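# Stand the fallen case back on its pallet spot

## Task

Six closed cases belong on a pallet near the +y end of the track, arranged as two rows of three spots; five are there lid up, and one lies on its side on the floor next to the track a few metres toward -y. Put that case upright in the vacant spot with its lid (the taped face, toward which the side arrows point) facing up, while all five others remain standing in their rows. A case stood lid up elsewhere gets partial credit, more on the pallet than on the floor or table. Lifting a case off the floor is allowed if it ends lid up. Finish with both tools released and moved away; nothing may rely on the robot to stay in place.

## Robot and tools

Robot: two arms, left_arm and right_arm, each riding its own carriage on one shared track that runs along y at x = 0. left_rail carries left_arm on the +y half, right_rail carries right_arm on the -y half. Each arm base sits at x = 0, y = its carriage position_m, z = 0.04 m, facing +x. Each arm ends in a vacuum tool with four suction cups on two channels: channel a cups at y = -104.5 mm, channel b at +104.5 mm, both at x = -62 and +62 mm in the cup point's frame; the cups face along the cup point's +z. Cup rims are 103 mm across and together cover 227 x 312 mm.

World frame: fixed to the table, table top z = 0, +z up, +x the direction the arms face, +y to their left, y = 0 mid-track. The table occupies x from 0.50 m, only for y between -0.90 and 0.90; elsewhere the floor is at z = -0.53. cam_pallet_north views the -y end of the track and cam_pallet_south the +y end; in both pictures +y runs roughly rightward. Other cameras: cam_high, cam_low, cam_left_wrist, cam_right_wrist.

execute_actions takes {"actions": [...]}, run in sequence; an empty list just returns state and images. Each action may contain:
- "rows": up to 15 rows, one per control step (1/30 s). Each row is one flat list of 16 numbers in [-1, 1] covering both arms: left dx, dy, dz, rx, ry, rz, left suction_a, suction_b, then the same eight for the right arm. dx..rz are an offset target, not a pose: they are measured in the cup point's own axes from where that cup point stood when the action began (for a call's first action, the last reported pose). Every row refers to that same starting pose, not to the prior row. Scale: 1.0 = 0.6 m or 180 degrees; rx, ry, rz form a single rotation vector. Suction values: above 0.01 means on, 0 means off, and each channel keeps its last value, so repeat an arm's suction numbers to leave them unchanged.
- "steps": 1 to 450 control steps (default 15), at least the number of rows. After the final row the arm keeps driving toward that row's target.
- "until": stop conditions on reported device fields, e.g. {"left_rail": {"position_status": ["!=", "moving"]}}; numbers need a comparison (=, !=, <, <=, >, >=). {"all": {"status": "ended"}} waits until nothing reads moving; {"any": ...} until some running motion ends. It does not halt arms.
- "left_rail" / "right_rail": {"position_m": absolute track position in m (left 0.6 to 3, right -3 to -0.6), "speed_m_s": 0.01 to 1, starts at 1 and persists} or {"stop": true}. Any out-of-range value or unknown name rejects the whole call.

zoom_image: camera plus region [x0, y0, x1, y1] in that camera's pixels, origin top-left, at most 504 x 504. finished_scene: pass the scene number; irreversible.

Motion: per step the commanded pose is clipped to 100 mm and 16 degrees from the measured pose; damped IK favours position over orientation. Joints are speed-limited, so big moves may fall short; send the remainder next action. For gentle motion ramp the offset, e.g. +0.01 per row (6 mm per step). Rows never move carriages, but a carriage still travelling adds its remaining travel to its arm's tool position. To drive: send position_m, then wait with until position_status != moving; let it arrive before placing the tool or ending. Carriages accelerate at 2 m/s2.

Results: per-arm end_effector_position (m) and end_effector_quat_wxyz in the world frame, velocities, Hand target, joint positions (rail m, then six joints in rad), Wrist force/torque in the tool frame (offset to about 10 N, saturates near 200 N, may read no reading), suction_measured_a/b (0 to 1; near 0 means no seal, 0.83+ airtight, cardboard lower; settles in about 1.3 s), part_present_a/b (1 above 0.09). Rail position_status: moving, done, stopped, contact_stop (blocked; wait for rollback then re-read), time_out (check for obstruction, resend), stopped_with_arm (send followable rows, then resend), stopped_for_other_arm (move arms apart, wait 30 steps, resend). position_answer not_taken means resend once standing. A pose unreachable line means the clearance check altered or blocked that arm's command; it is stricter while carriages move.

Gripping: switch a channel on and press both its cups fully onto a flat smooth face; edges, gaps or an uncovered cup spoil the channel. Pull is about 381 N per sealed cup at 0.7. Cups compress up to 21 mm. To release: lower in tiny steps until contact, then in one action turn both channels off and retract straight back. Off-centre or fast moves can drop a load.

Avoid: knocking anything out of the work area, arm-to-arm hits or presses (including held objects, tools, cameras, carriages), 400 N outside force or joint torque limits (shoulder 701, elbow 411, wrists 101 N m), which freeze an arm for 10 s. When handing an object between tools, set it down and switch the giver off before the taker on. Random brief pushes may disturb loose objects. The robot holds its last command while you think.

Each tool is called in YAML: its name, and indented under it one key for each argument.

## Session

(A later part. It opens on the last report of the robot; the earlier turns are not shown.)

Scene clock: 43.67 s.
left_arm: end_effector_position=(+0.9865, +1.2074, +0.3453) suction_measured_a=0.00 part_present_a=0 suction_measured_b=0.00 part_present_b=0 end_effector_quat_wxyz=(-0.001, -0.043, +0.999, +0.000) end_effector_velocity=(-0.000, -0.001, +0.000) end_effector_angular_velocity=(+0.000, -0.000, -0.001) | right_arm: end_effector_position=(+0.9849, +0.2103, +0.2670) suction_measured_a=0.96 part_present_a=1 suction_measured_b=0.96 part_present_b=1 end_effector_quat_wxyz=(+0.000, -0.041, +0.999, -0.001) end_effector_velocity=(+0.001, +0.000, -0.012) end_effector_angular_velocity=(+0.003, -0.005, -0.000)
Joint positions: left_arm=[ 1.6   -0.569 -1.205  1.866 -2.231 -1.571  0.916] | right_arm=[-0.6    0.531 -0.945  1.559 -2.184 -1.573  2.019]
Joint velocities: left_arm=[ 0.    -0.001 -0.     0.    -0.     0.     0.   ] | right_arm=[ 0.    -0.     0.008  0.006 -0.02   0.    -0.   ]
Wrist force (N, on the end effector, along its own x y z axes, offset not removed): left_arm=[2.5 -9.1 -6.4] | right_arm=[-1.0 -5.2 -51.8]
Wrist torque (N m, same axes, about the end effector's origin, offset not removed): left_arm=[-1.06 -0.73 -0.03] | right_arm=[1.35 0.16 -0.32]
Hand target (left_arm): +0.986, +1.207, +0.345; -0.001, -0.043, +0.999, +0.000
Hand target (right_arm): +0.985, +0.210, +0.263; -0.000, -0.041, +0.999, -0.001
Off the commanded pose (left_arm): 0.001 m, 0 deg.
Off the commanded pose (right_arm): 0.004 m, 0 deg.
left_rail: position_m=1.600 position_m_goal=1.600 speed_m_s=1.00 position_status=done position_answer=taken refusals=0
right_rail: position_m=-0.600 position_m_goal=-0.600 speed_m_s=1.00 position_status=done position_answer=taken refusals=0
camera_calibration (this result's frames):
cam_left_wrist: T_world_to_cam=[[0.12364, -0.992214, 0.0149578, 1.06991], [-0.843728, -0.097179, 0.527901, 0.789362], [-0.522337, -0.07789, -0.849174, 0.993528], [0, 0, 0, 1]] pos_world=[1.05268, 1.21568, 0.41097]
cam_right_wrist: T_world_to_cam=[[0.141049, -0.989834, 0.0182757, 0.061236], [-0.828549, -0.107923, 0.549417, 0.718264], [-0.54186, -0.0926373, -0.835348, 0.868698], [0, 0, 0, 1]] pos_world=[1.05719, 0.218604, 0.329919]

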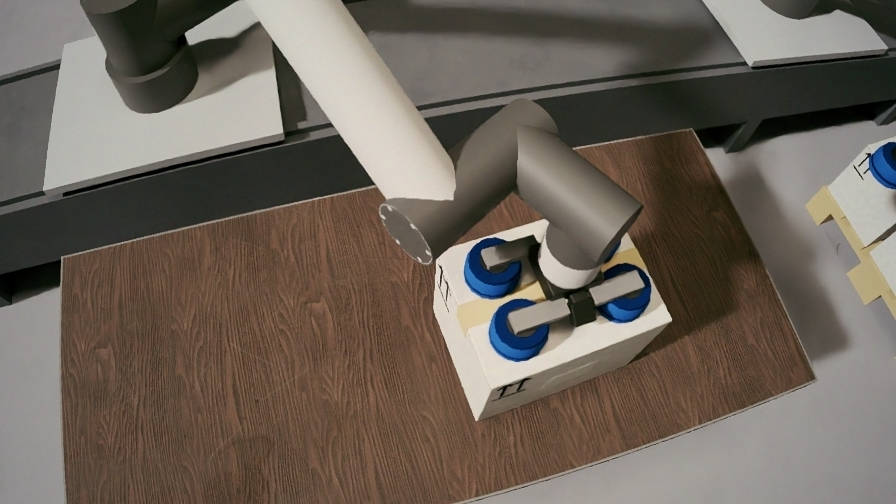

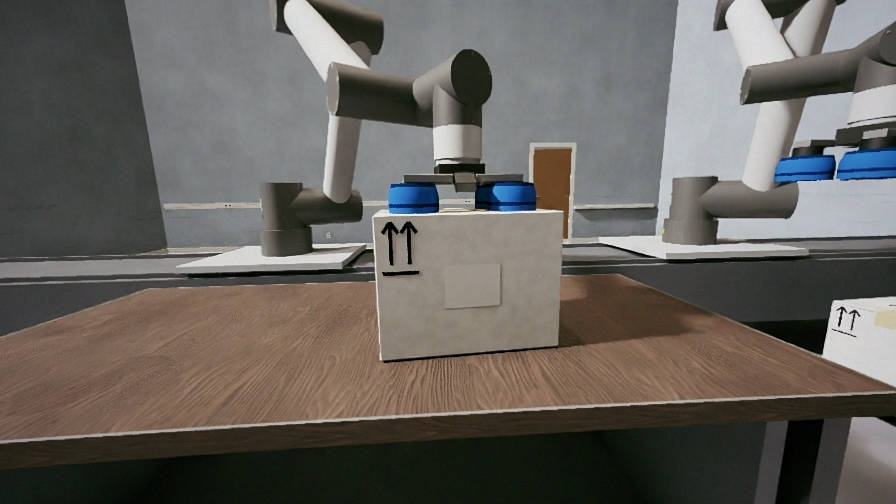

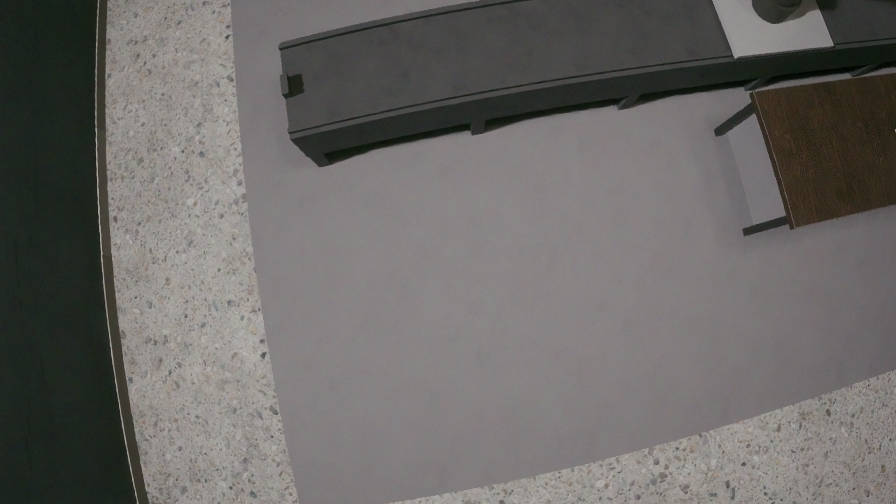

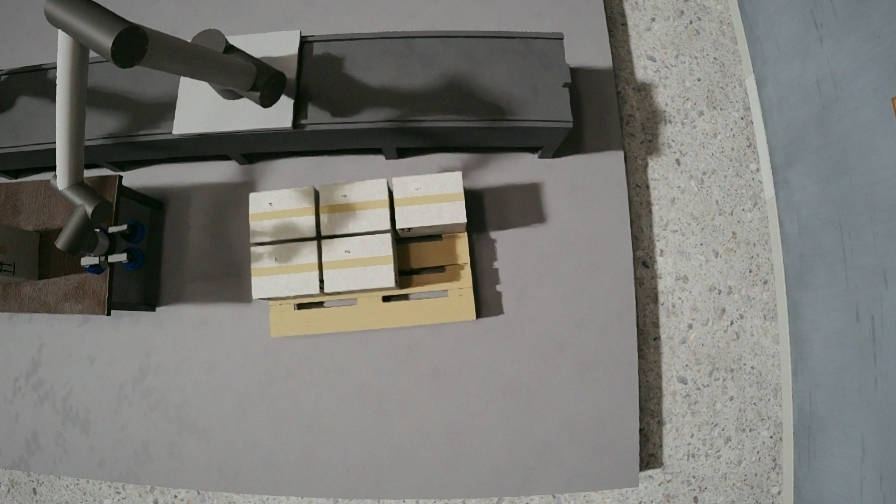

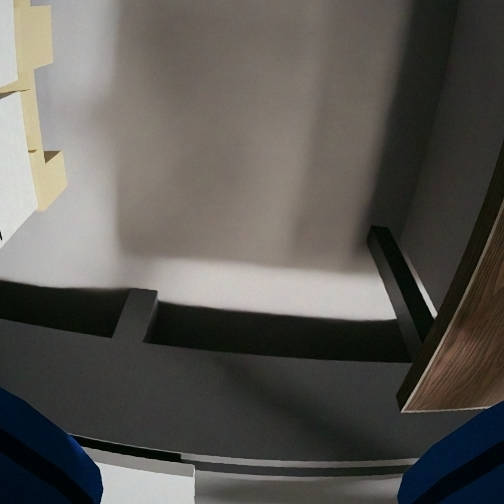

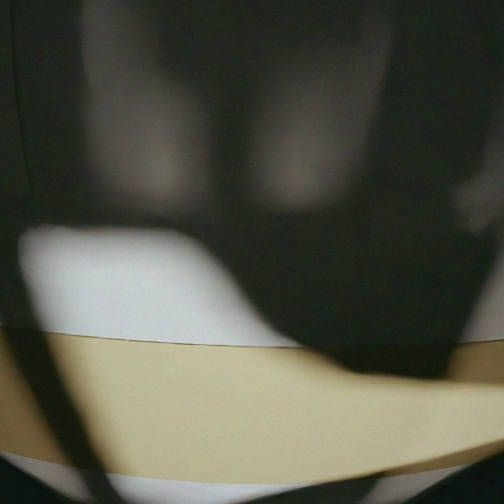

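zoom_image:
  camera: "cam_high"
  region: [420, 200, 690, 430]

zoom_image:
  camera: "cam_low"
  region: [360, 160, 580, 240]

execute_actions:
  actions: []

Region (420, 200, 690, 430) of cam_high's 896x504 image, scaled by 1.867, with more detail than that image has; it fills the top 429 rows of this view, and the rest is white.

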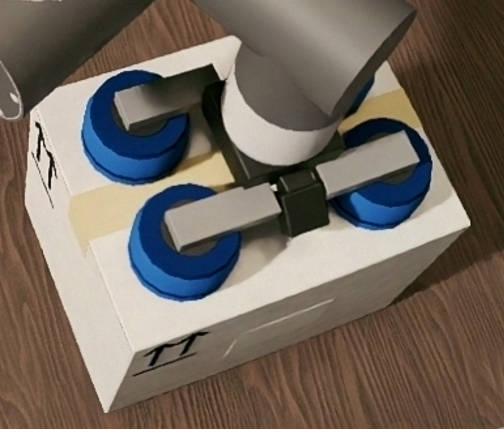

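Region (360, 160, 580, 240) of cam_low's 896x504 image, scaled by 2.291, with more detail than that image has; it fills the top 183 rows of this view, and the rest is white.

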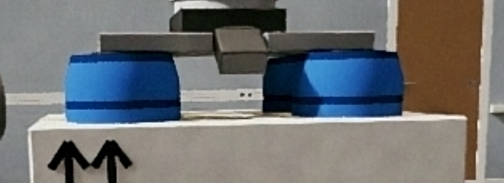

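Scene clock: 44.10 s.
left_arm: end_effector_position=(+0.9864, +1.2069, +0.3453) suction_measured_a=0.00 part_present_a=0 suction_measured_b=0.00 part_present_b=0 end_effector_quat_wxyz=(-0.001, -0.043, +0.999, +0.000) end_effector_velocity=(+0.000, -0.000, -0.000) end_effector_angular_velocity=(+0.000, +0.000, -0.000) | right_arm: end_effector_position=(+0.9848, +0.2097, +0.2628) suction_measured_a=0.96 part_present_a=1 suction_measured_b=0.96 part_present_b=1 end_effector_quat_wxyz=(-0.000, -0.041, +0.999, -0.001) end_effector_velocity=(+0.000, -0.000, -0.001) end_effector_angular_velocity=(+0.000, -0.000, -0.000)
Joint positions: left_arm=[ 1.6   -0.57  -1.205  1.866 -2.231 -1.571  0.916] | right_arm=[-0.6    0.53  -0.943  1.562 -2.188 -1.573  2.018]
Joint velocities: left_arm=[ 0. -0.  0. -0.  0.  0. -0.] | right_arm=[ 0.    -0.     0.     0.001 -0.001 -0.    -0.   ]
Wrist force (N, on the end effector, along its own x y z axes, offset not removed): left_arm=[-2.0 -2.9 -6.2] | right_arm=[-0.7 -3.7 -54.7]
Wrist torque (N m, same axes, about the end effector's origin, offset not removed): left_arm=[-0.36 0.04 0.00] | right_arm=[0.87 1.21 -0.68]
Hand target (left_arm): +0.986, +1.207, +0.345; -0.001, -0.043, +0.999, +0.000
Hand target (right_arm): +0.985, +0.210, +0.263; -0.000, -0.041, +0.999, -0.001
Off the commanded pose (left_arm): 0.000 m, 0 deg.
Off the commanded pose (right_arm): 0.000 m, 0 deg.
left_rail: position_m=1.600 position_m_goal=1.600 speed_m_s=1.00 position_status=done position_answer=taken refusals=0
right_rail: position_m=-0.600 position_m_goal=-0.600 speed_m_s=1.00 position_status=done position_answer=taken refusals=0
camera_calibration (this result's frames):
cam_left_wrist: T_world_to_cam=[[0.123667, -0.992211, 0.0149579, 1.06939], [-0.843726, -0.0972016, 0.5279, 0.789338], [-0.522334, -0.077904, -0.849175, 0.993497], [0, 0, 0, 1]] pos_world=[1.05267, 1.21518, 0.410965]
cam_right_wrist: T_world_to_cam=[[0.141076, -0.989829, 0.018334, 0.0607207], [-0.828473, -0.1079, 0.549537, 0.720361], [-0.541969, -0.0927157, -0.835268, 0.865249], [0, 0, 0, 1]] pos_world=[1.05717, 0.218052, 0.325737]

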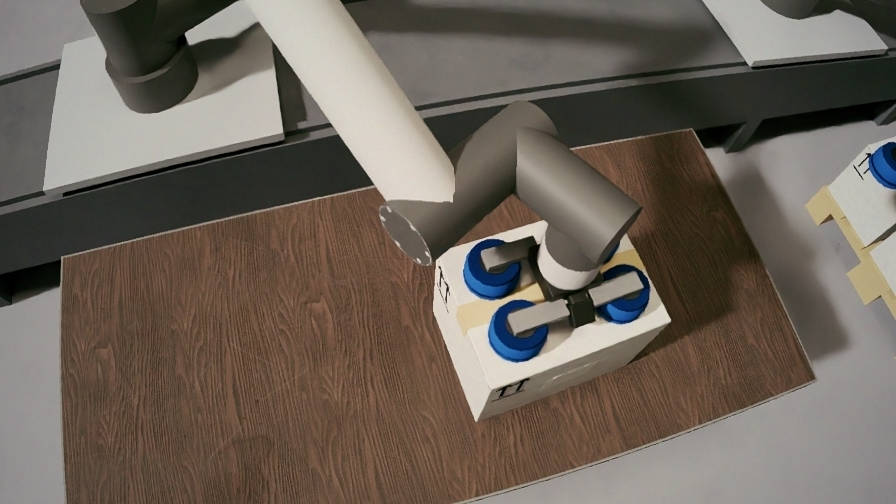

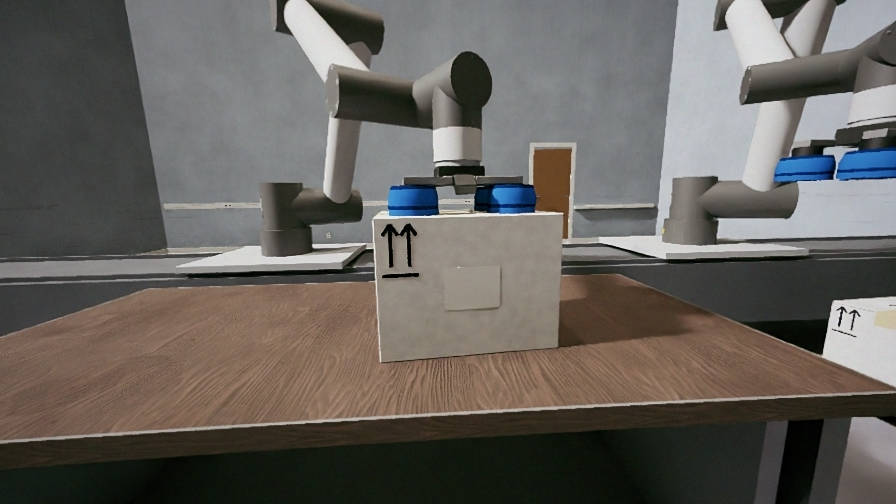

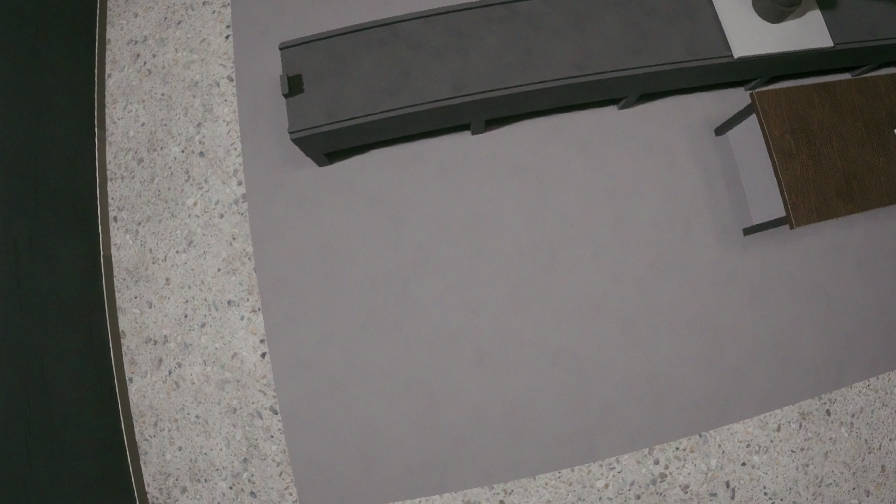

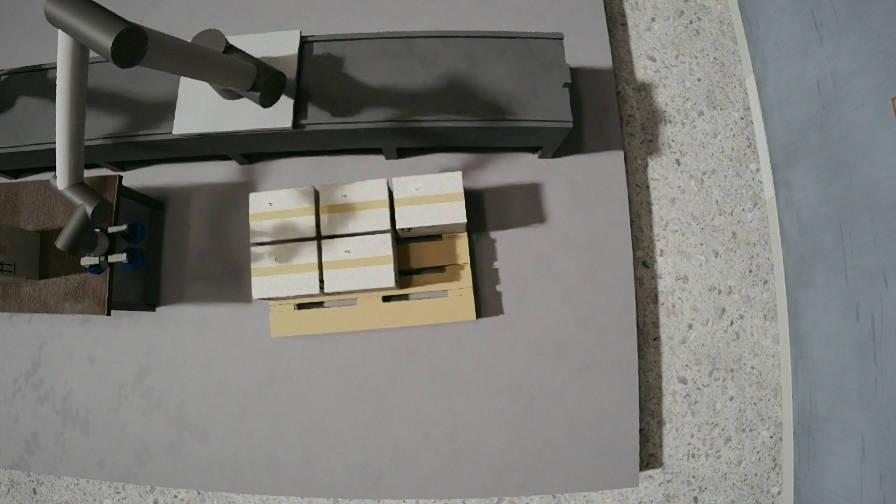

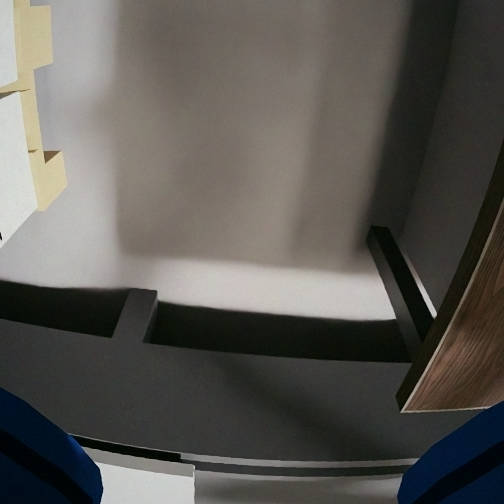

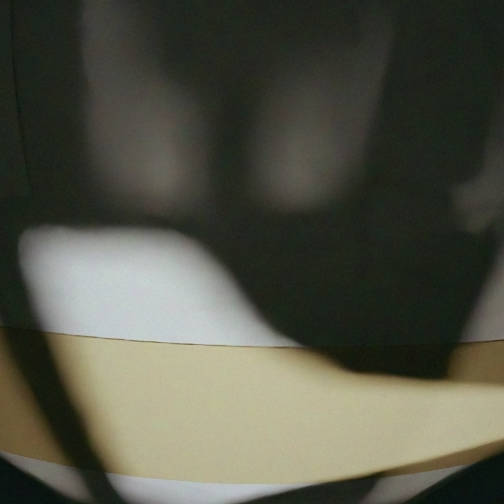

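execute_actions:
  actions:
    - {"rows": [[0,0,0,0,0,0,0,0,0,0,-0.002,0,0,0,0,0],[0,0,0,0,0,0,0,0,0,0,-0.006,0,0,0,0,0],[0,0,0,0,0,0,0,0,0,0,-0.011,0,0,0,0,0],[0,0,0,0,0,0,0,0,0,0,-0.017,0,0,0,0,0],[0,0,0,0,0,0,0,0,0,0,-0.024,0,0,0,0,0],[0,0,0,0,0,0,0,0,0,0,-0.032,0,0,0,0,0],[0,0,0,0,0,0,0,0,0,0,-0.042,0,0,0,0,0],[0,0,0,0,0,0,0,0,0,0,-0.054,0,0,0,0,0],[0,0,0,0,0,0,0,0,0,0,-0.069,0,0,0,0,0],[0,0,0,0,0,0,0,0,0,0,-0.090,0,0,0,0,0],[0,0,0,0,0,0,0,0,0,0,-0.115,0,0,0,0,0]], "steps": 11}

Scene clock: 44.87 s.
left_arm: end_effector_position=(+0.9865, +1.2068, +0.3453) suction_measured_a=0.00 part_present_a=0 suction_measured_b=0.00 part_present_b=0 end_effector_quat_wxyz=(-0.001, -0.043, +0.999, +0.000) end_effector_velocity=(-0.000, +0.000, +0.000) end_effector_angular_velocity=(-0.000, -0.000, -0.000) | right_arm: end_effector_position=(+0.9843, +0.2093, +0.2887) suction_measured_a=0.01 part_present_a=0 suction_measured_b=0.01 part_present_b=0 end_effector_quat_wxyz=(-0.001, -0.041, +0.999, -0.001) end_effector_velocity=(-0.000, +0.000, +0.199) end_effector_angular_velocity=(-0.003, +0.004, +0.000)
Joint positions: left_arm=[ 1.6   -0.57  -1.205  1.866 -2.231 -1.571  0.916] | right_arm=[-0.6    0.53  -0.96   1.55  -2.158 -1.573  2.018]
Joint velocities: left_arm=[ 0. -0. -0.  0. -0.  0.  0.] | right_arm=[ 0.     0.    -0.127 -0.098  0.23  -0.    -0.   ]
Wrist force (N, on the end effector, along its own x y z axes, offset not removed): left_arm=[0.3 -14.0 -4.6] | right_arm=[0.3 -5.6 29.0]
Wrist torque (N m, same axes, about the end effector's origin, offset not removed): left_arm=[-1.80 -0.27 -0.06] | right_arm=[-0.44 0.17 -0.35]
Hand target (left_arm): +0.986, +1.207, +0.345; -0.001, -0.043, +0.999, +0.000
Hand target (right_arm): +0.984, +0.209, +0.331; +0.001, -0.041, +0.999, -0.001
Off the commanded pose (left_arm): 0.000 m, 0 deg.
Off the commanded pose (right_arm): 0.043 m, 0 deg.
left_rail: position_m=1.600 position_m_goal=1.600 speed_m_s=1.00 position_status=done position_answer=taken refusals=0
right_rail: position_m=-0.600 position_m_goal=-0.600 speed_m_s=1.00 position_status=done position_answer=taken refusals=0
camera_calibration (this result's frames):
cam_left_wrist: T_world_to_cam=[[0.123638, -0.992215, 0.0149544, 1.06935], [-0.843726, -0.0971791, 0.527904, 0.789324], [-0.52234, -0.0778866, -0.849173, 0.993487], [0, 0, 0, 1]] pos_world=[1.0527, 1.21511, 0.410964]
cam_right_wrist: T_world_to_cam=[[0.141058, -0.989822, 0.0188603, 0.0598103], [-0.827649, -0.10745, 0.550865, 0.704311], [-0.543231, -0.0933135, -0.834381, 0.887651], [0, 0, 0, 1]] pos_world=[1.05668, 0.21771, 0.351531]

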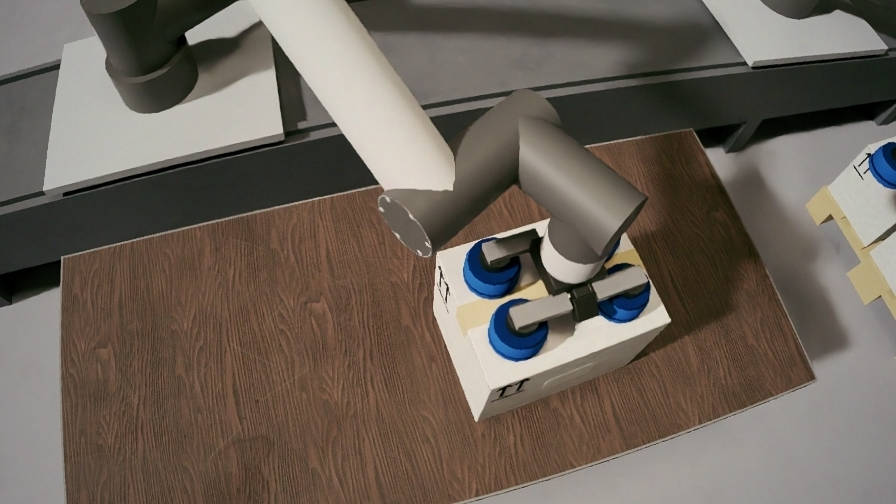

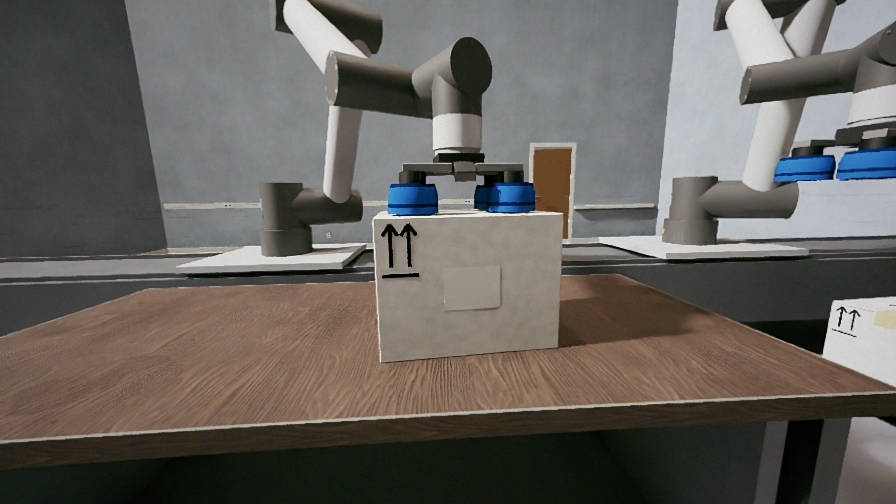

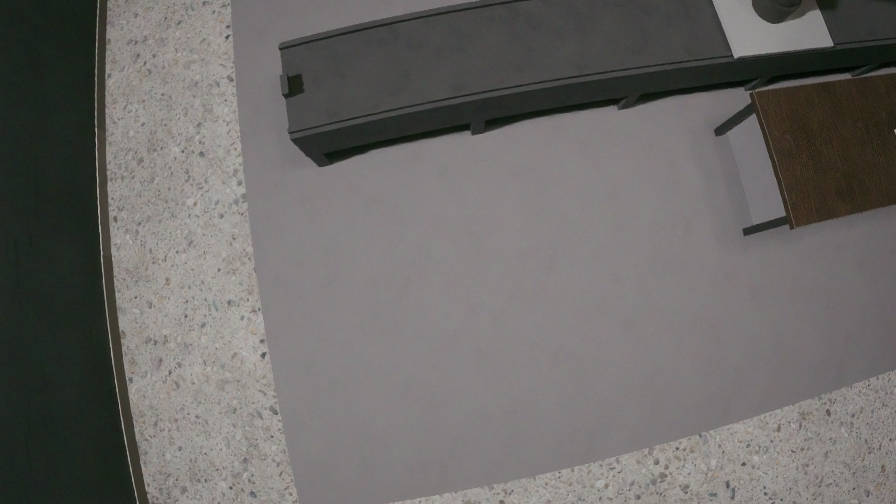

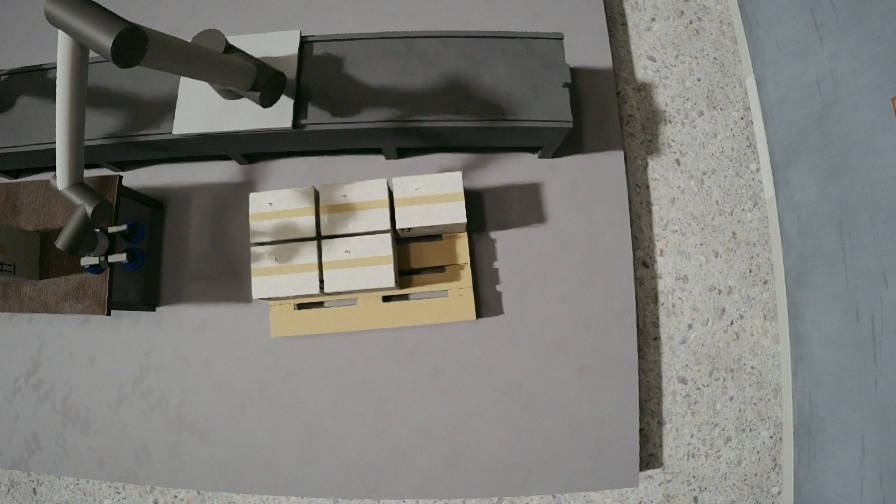

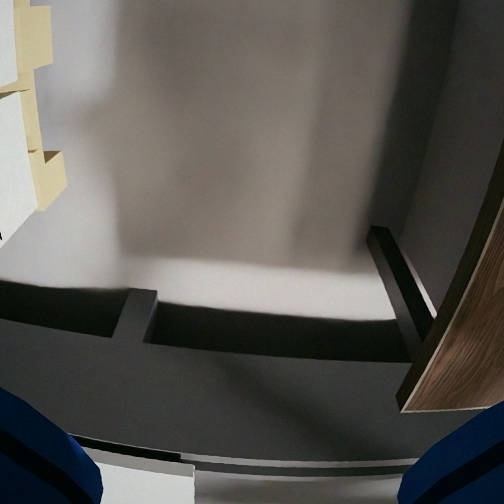

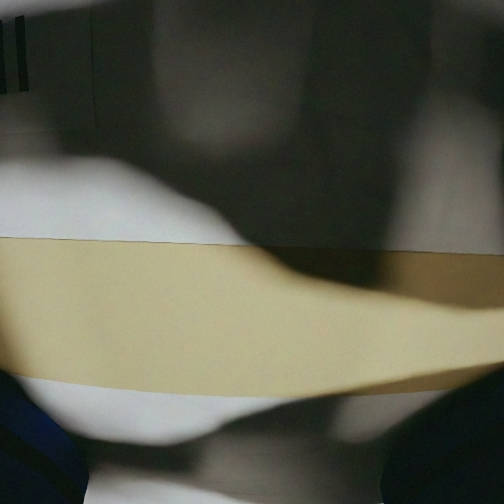

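execute_actions:
  actions:
    - {"right_rail": {"position_m": -2.2}, "left_rail": {"position_m": 0.603, "speed_m_s": 0.6}, "steps": 1}

Scene clock: 45.20 s.
left_arm: end_effector_position=(+0.9865, +1.2068, +0.3453) suction_measured_a=0.00 part_present_a=0 suction_measured_b=0.00 part_present_b=0 end_effector_quat_wxyz=(-0.001, -0.043, +0.999, +0.000) end_effector_velocity=(+0.000, -0.006, -0.000) end_effector_angular_velocity=(+0.000, +0.000, +0.000) | right_arm: end_effector_position=(+0.9844, +0.2095, +0.3277) suction_measured_a=0.01 part_present_a=0 suction_measured_b=0.01 part_present_b=0 end_effector_quat_wxyz=(+0.000, -0.041, +0.999, -0.001) end_effector_velocity=(+0.000, -0.008, +0.027) end_effector_angular_velocity=(+0.000, -0.000, +0.000)
Joint positions: left_arm=[ 1.6   -0.57  -1.205  1.866 -2.231 -1.571  0.916] | right_arm=[-0.6    0.53  -0.985  1.531 -2.117 -1.573  2.018]
Joint velocities: left_arm=[-0.006  0.     0.     0.     0.    -0.     0.   ] | right_arm=[-0.01   0.001 -0.015 -0.016  0.031  0.     0.   ]
Wrist force (N, on the end effector, along its own x y z axes, offset not removed): left_arm=[3.7 -5.8 -11.2] | right_arm=[-2.1 -3.5 1.7]
Wrist torque (N m, same axes, about the end effector's origin, offset not removed): left_arm=[-0.68 -0.55 -0.16] | right_arm=[-0.29 0.31 -0.37]
Hand target (left_arm): +0.986, +1.205, +0.345; -0.001, -0.043, +0.999, +0.000
Hand target (right_arm): +0.985, +0.207, +0.332; +0.000, -0.041, +0.999, -0.001
Off the commanded pose (left_arm): 0.000 m, 0 deg.
Off the commanded pose (right_arm): 0.004 m, 0 deg.
left_rail: position_m=1.600 position_m_goal=0.603 speed_m_s=0.60 position_status=moving position_answer=taken refusals=0
right_rail: position_m=-0.600 position_m_goal=-2.200 speed_m_s=1.00 position_status=moving position_answer=taken refusals=0
camera_calibration (this result's frames):
cam_left_wrist: T_world_to_cam=[[0.123638, -0.992215, 0.0149543, 1.06932], [-0.843726, -0.0971791, 0.527904, 0.78932], [-0.522341, -0.0778865, -0.849173, 0.993484], [0, 0, 0, 1]] pos_world=[1.0527, 1.21507, 0.410964]
cam_right_wrist: T_world_to_cam=[[0.14107, -0.989837, 0.0179634, 0.0595219], [-0.828767, -0.108151, 0.549044, 0.684815], [-0.541521, -0.0923412, -0.835601, 0.918776], [0, 0, 0, 1]] pos_world=[1.05669, 0.217821, 0.390667]

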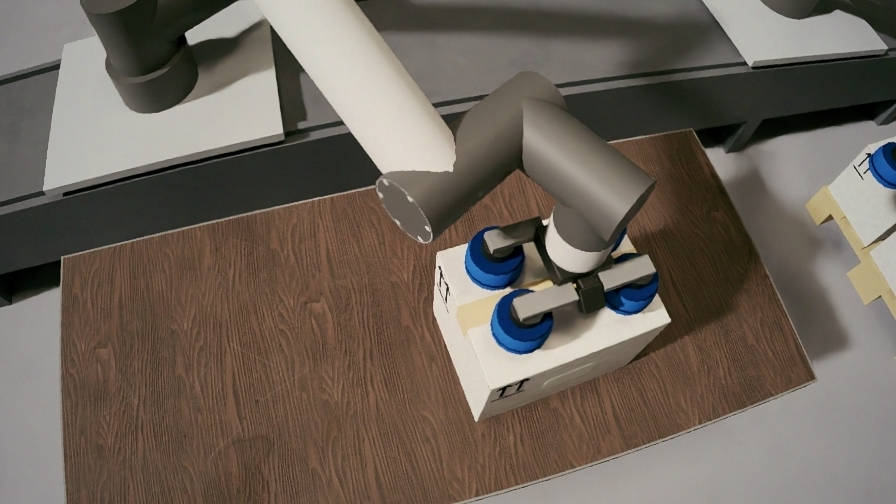

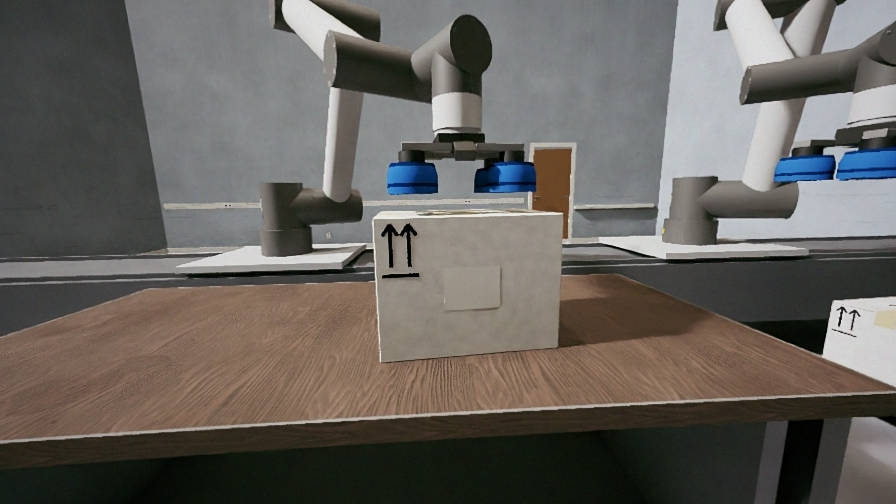

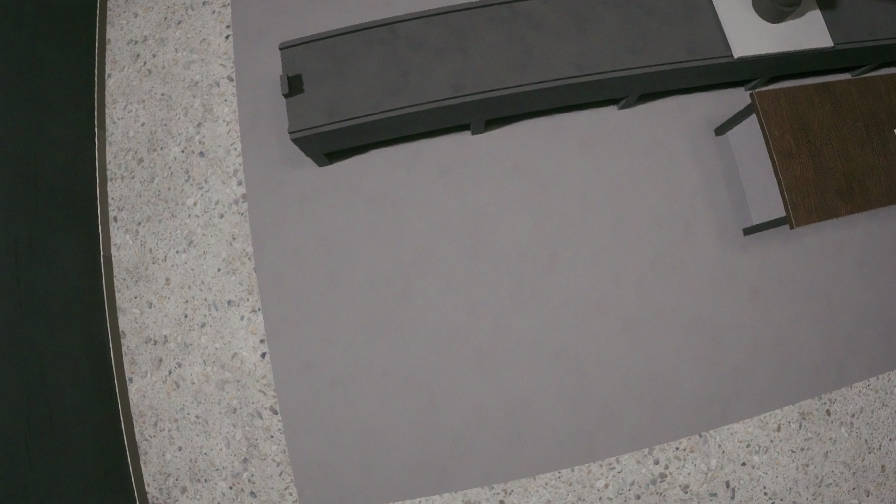

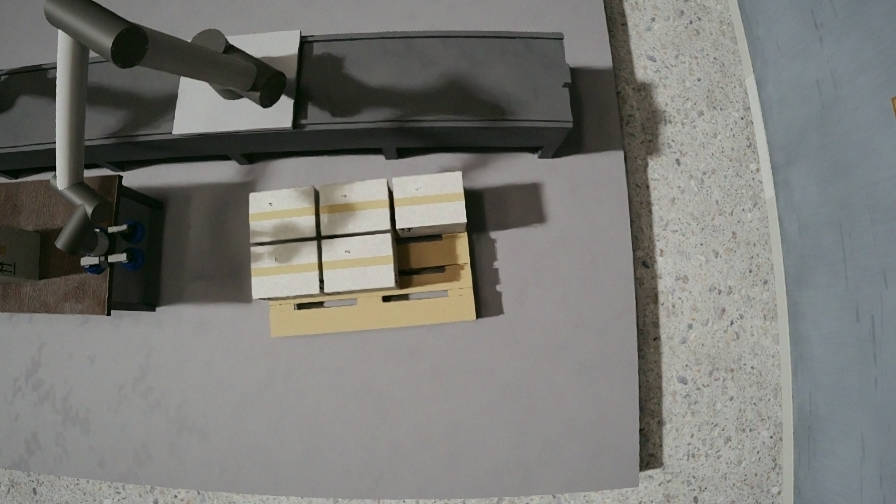

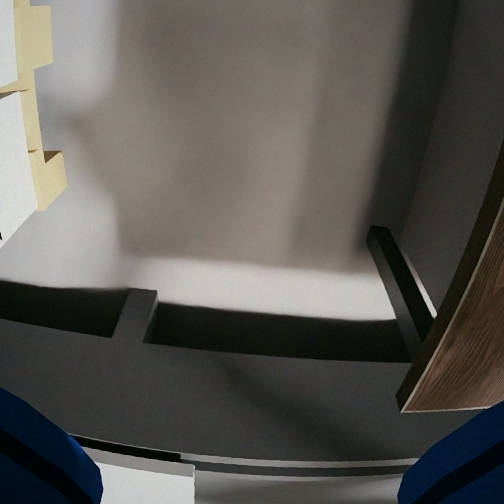

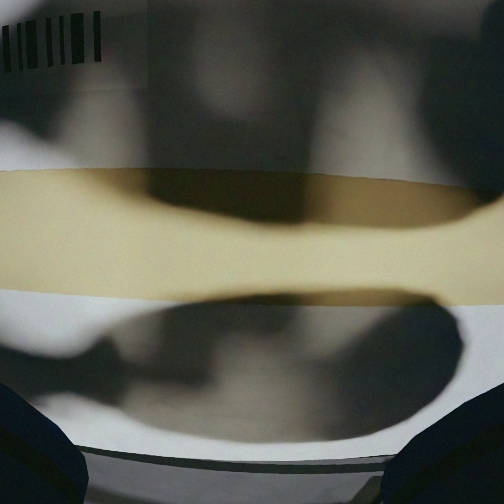

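execute_actions:
  actions: []

Scene clock: 45.60 s.
left_arm: end_effector_position=(+0.9865, +1.0547, +0.3453) suction_measured_a=0.00 part_present_a=0 suction_measured_b=0.00 part_present_b=0 end_effector_quat_wxyz=(-0.001, -0.043, +0.999, +0.000) end_effector_velocity=(-0.000, -0.603, -0.000) end_effector_angular_velocity=(+0.000, +0.000, -0.000) | right_arm: end_effector_position=(+0.9847, +0.0467, +0.3314) suction_measured_a=0.01 part_present_a=0 suction_measured_b=0.01 part_present_b=0 end_effector_quat_wxyz=(-0.000, -0.041, +0.999, -0.001) end_effector_velocity=(+0.000, -0.805, +0.002) end_effector_angular_velocity=(-0.000, -0.000, +0.000)
Joint positions: left_arm=[ 1.448 -0.569 -1.205  1.866 -2.231 -1.571  0.916] | right_arm=[-0.763  0.53  -0.987  1.528 -2.111 -1.573  2.018]
Joint velocities: left_arm=[-0.602 -0.     0.    -0.     0.     0.    -0.   ] | right_arm=[-0.805 -0.    -0.001 -0.001  0.002 -0.    -0.   ]
Wrist force (N, on the end effector, along its own x y z axes, offset not removed): left_arm=[-2.4 -3.0 -8.8] | right_arm=[-1.7 1.5 1.1]
Wrist torque (N m, same axes, about the end effector's origin, offset not removed): left_arm=[-0.16 0.22 -0.05] | right_arm=[0.31 0.26 -0.32]
Hand target (left_arm): +0.986, +1.027, +0.345; -0.001, -0.043, +0.999, +0.000
Hand target (right_arm): +0.985, +0.007, +0.332; +0.000, -0.041, +0.999, -0.001
Off the commanded pose (left_arm): 0.000 m, 0 deg.
Off the commanded pose (right_arm): 0.000 m, 0 deg.
left_rail: position_m=1.448 position_m_goal=0.603 speed_m_s=0.60 position_status=moving position_answer=taken refusals=0
right_rail: position_m=-0.763 position_m_goal=-2.200 speed_m_s=1.00 position_status=moving position_answer=taken refusals=0
camera_calibration (this result's frames):
cam_left_wrist: T_world_to_cam=[[0.123703, -0.992207, 0.0149547, 0.918372], [-0.843725, -0.0972349, 0.527895, 0.774591], [-0.522327, -0.07792, -0.849178, 0.981682], [0, 0, 0, 1]] pos_world=[1.0527, 1.06302, 0.410986]
cam_right_wrist: T_world_to_cam=[[0.141164, -0.989816, 0.0183422, -0.101972], [-0.828435, -0.107964, 0.549581, 0.664848], [-0.542004, -0.0927764, -0.835239, 0.907391], [0, 0, 0, 1]] pos_world=[1.05699, 0.055031, 0.394372]

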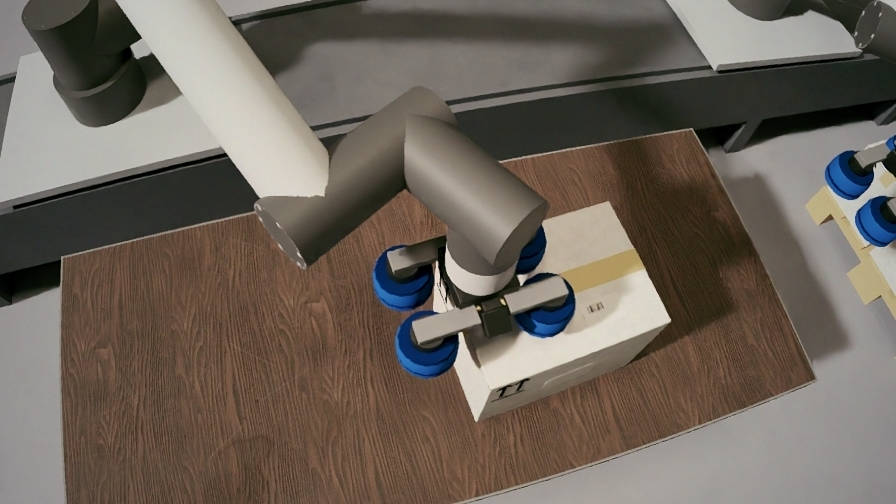

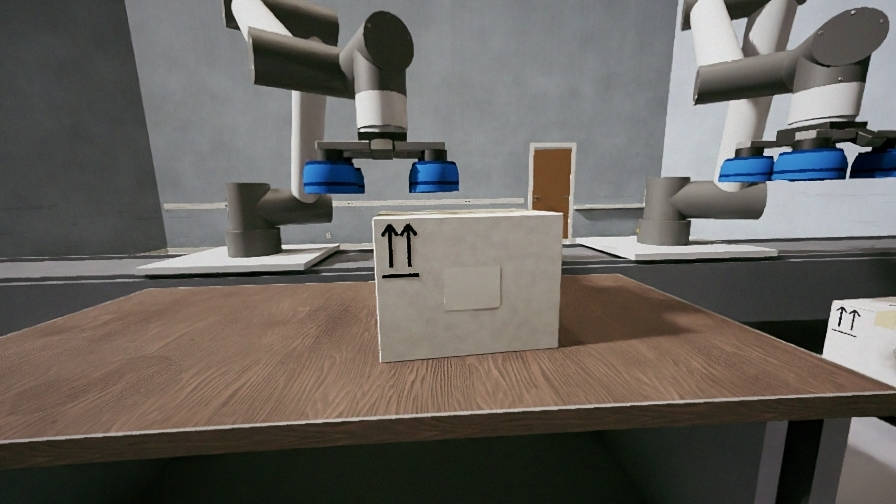

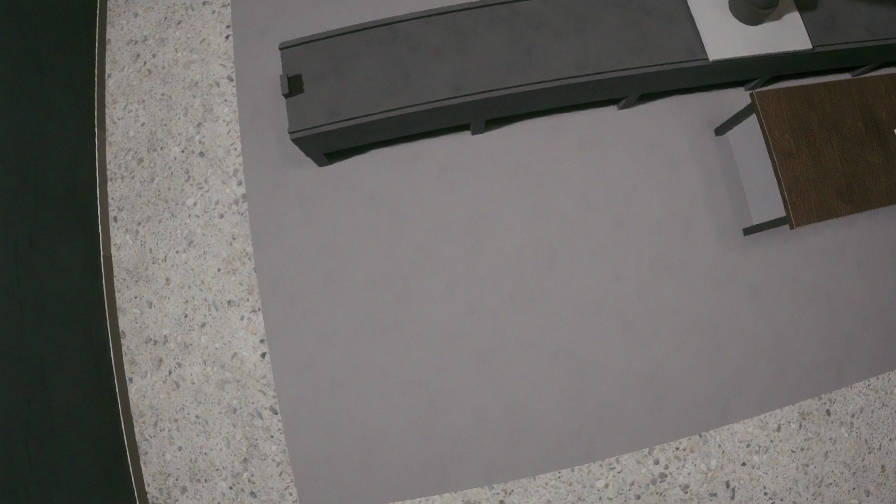

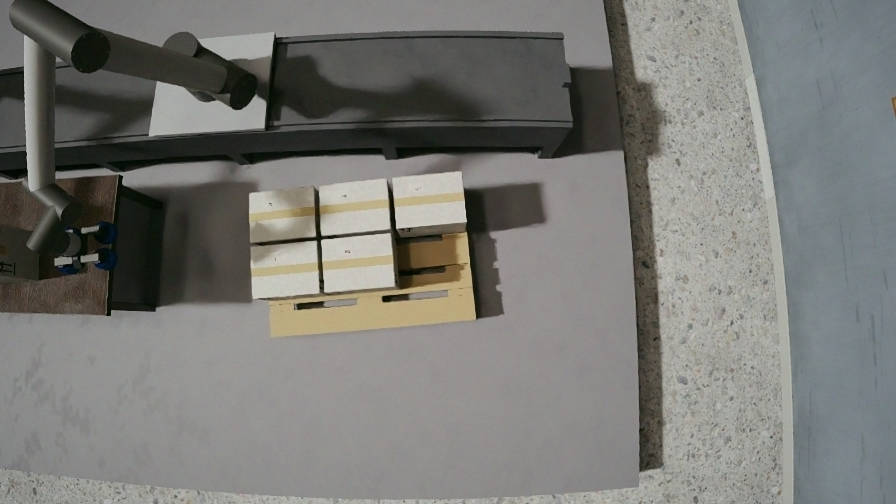

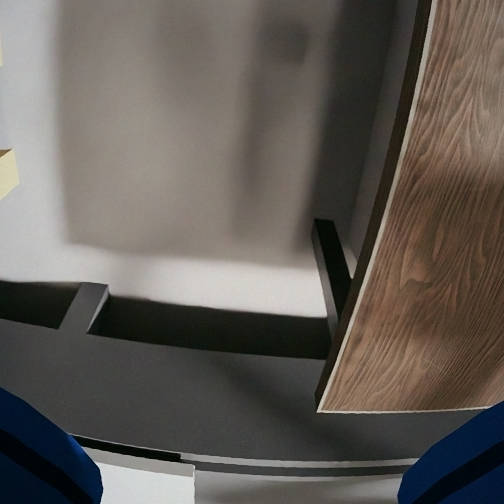

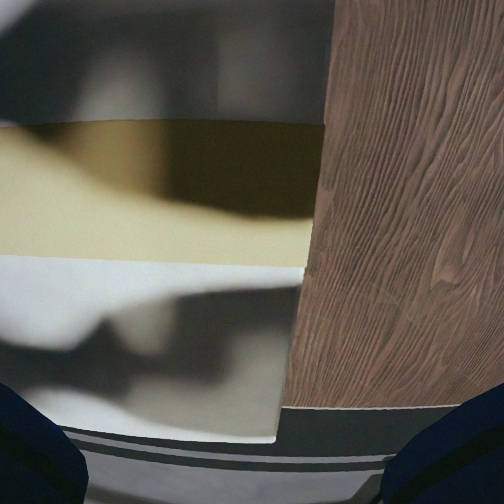

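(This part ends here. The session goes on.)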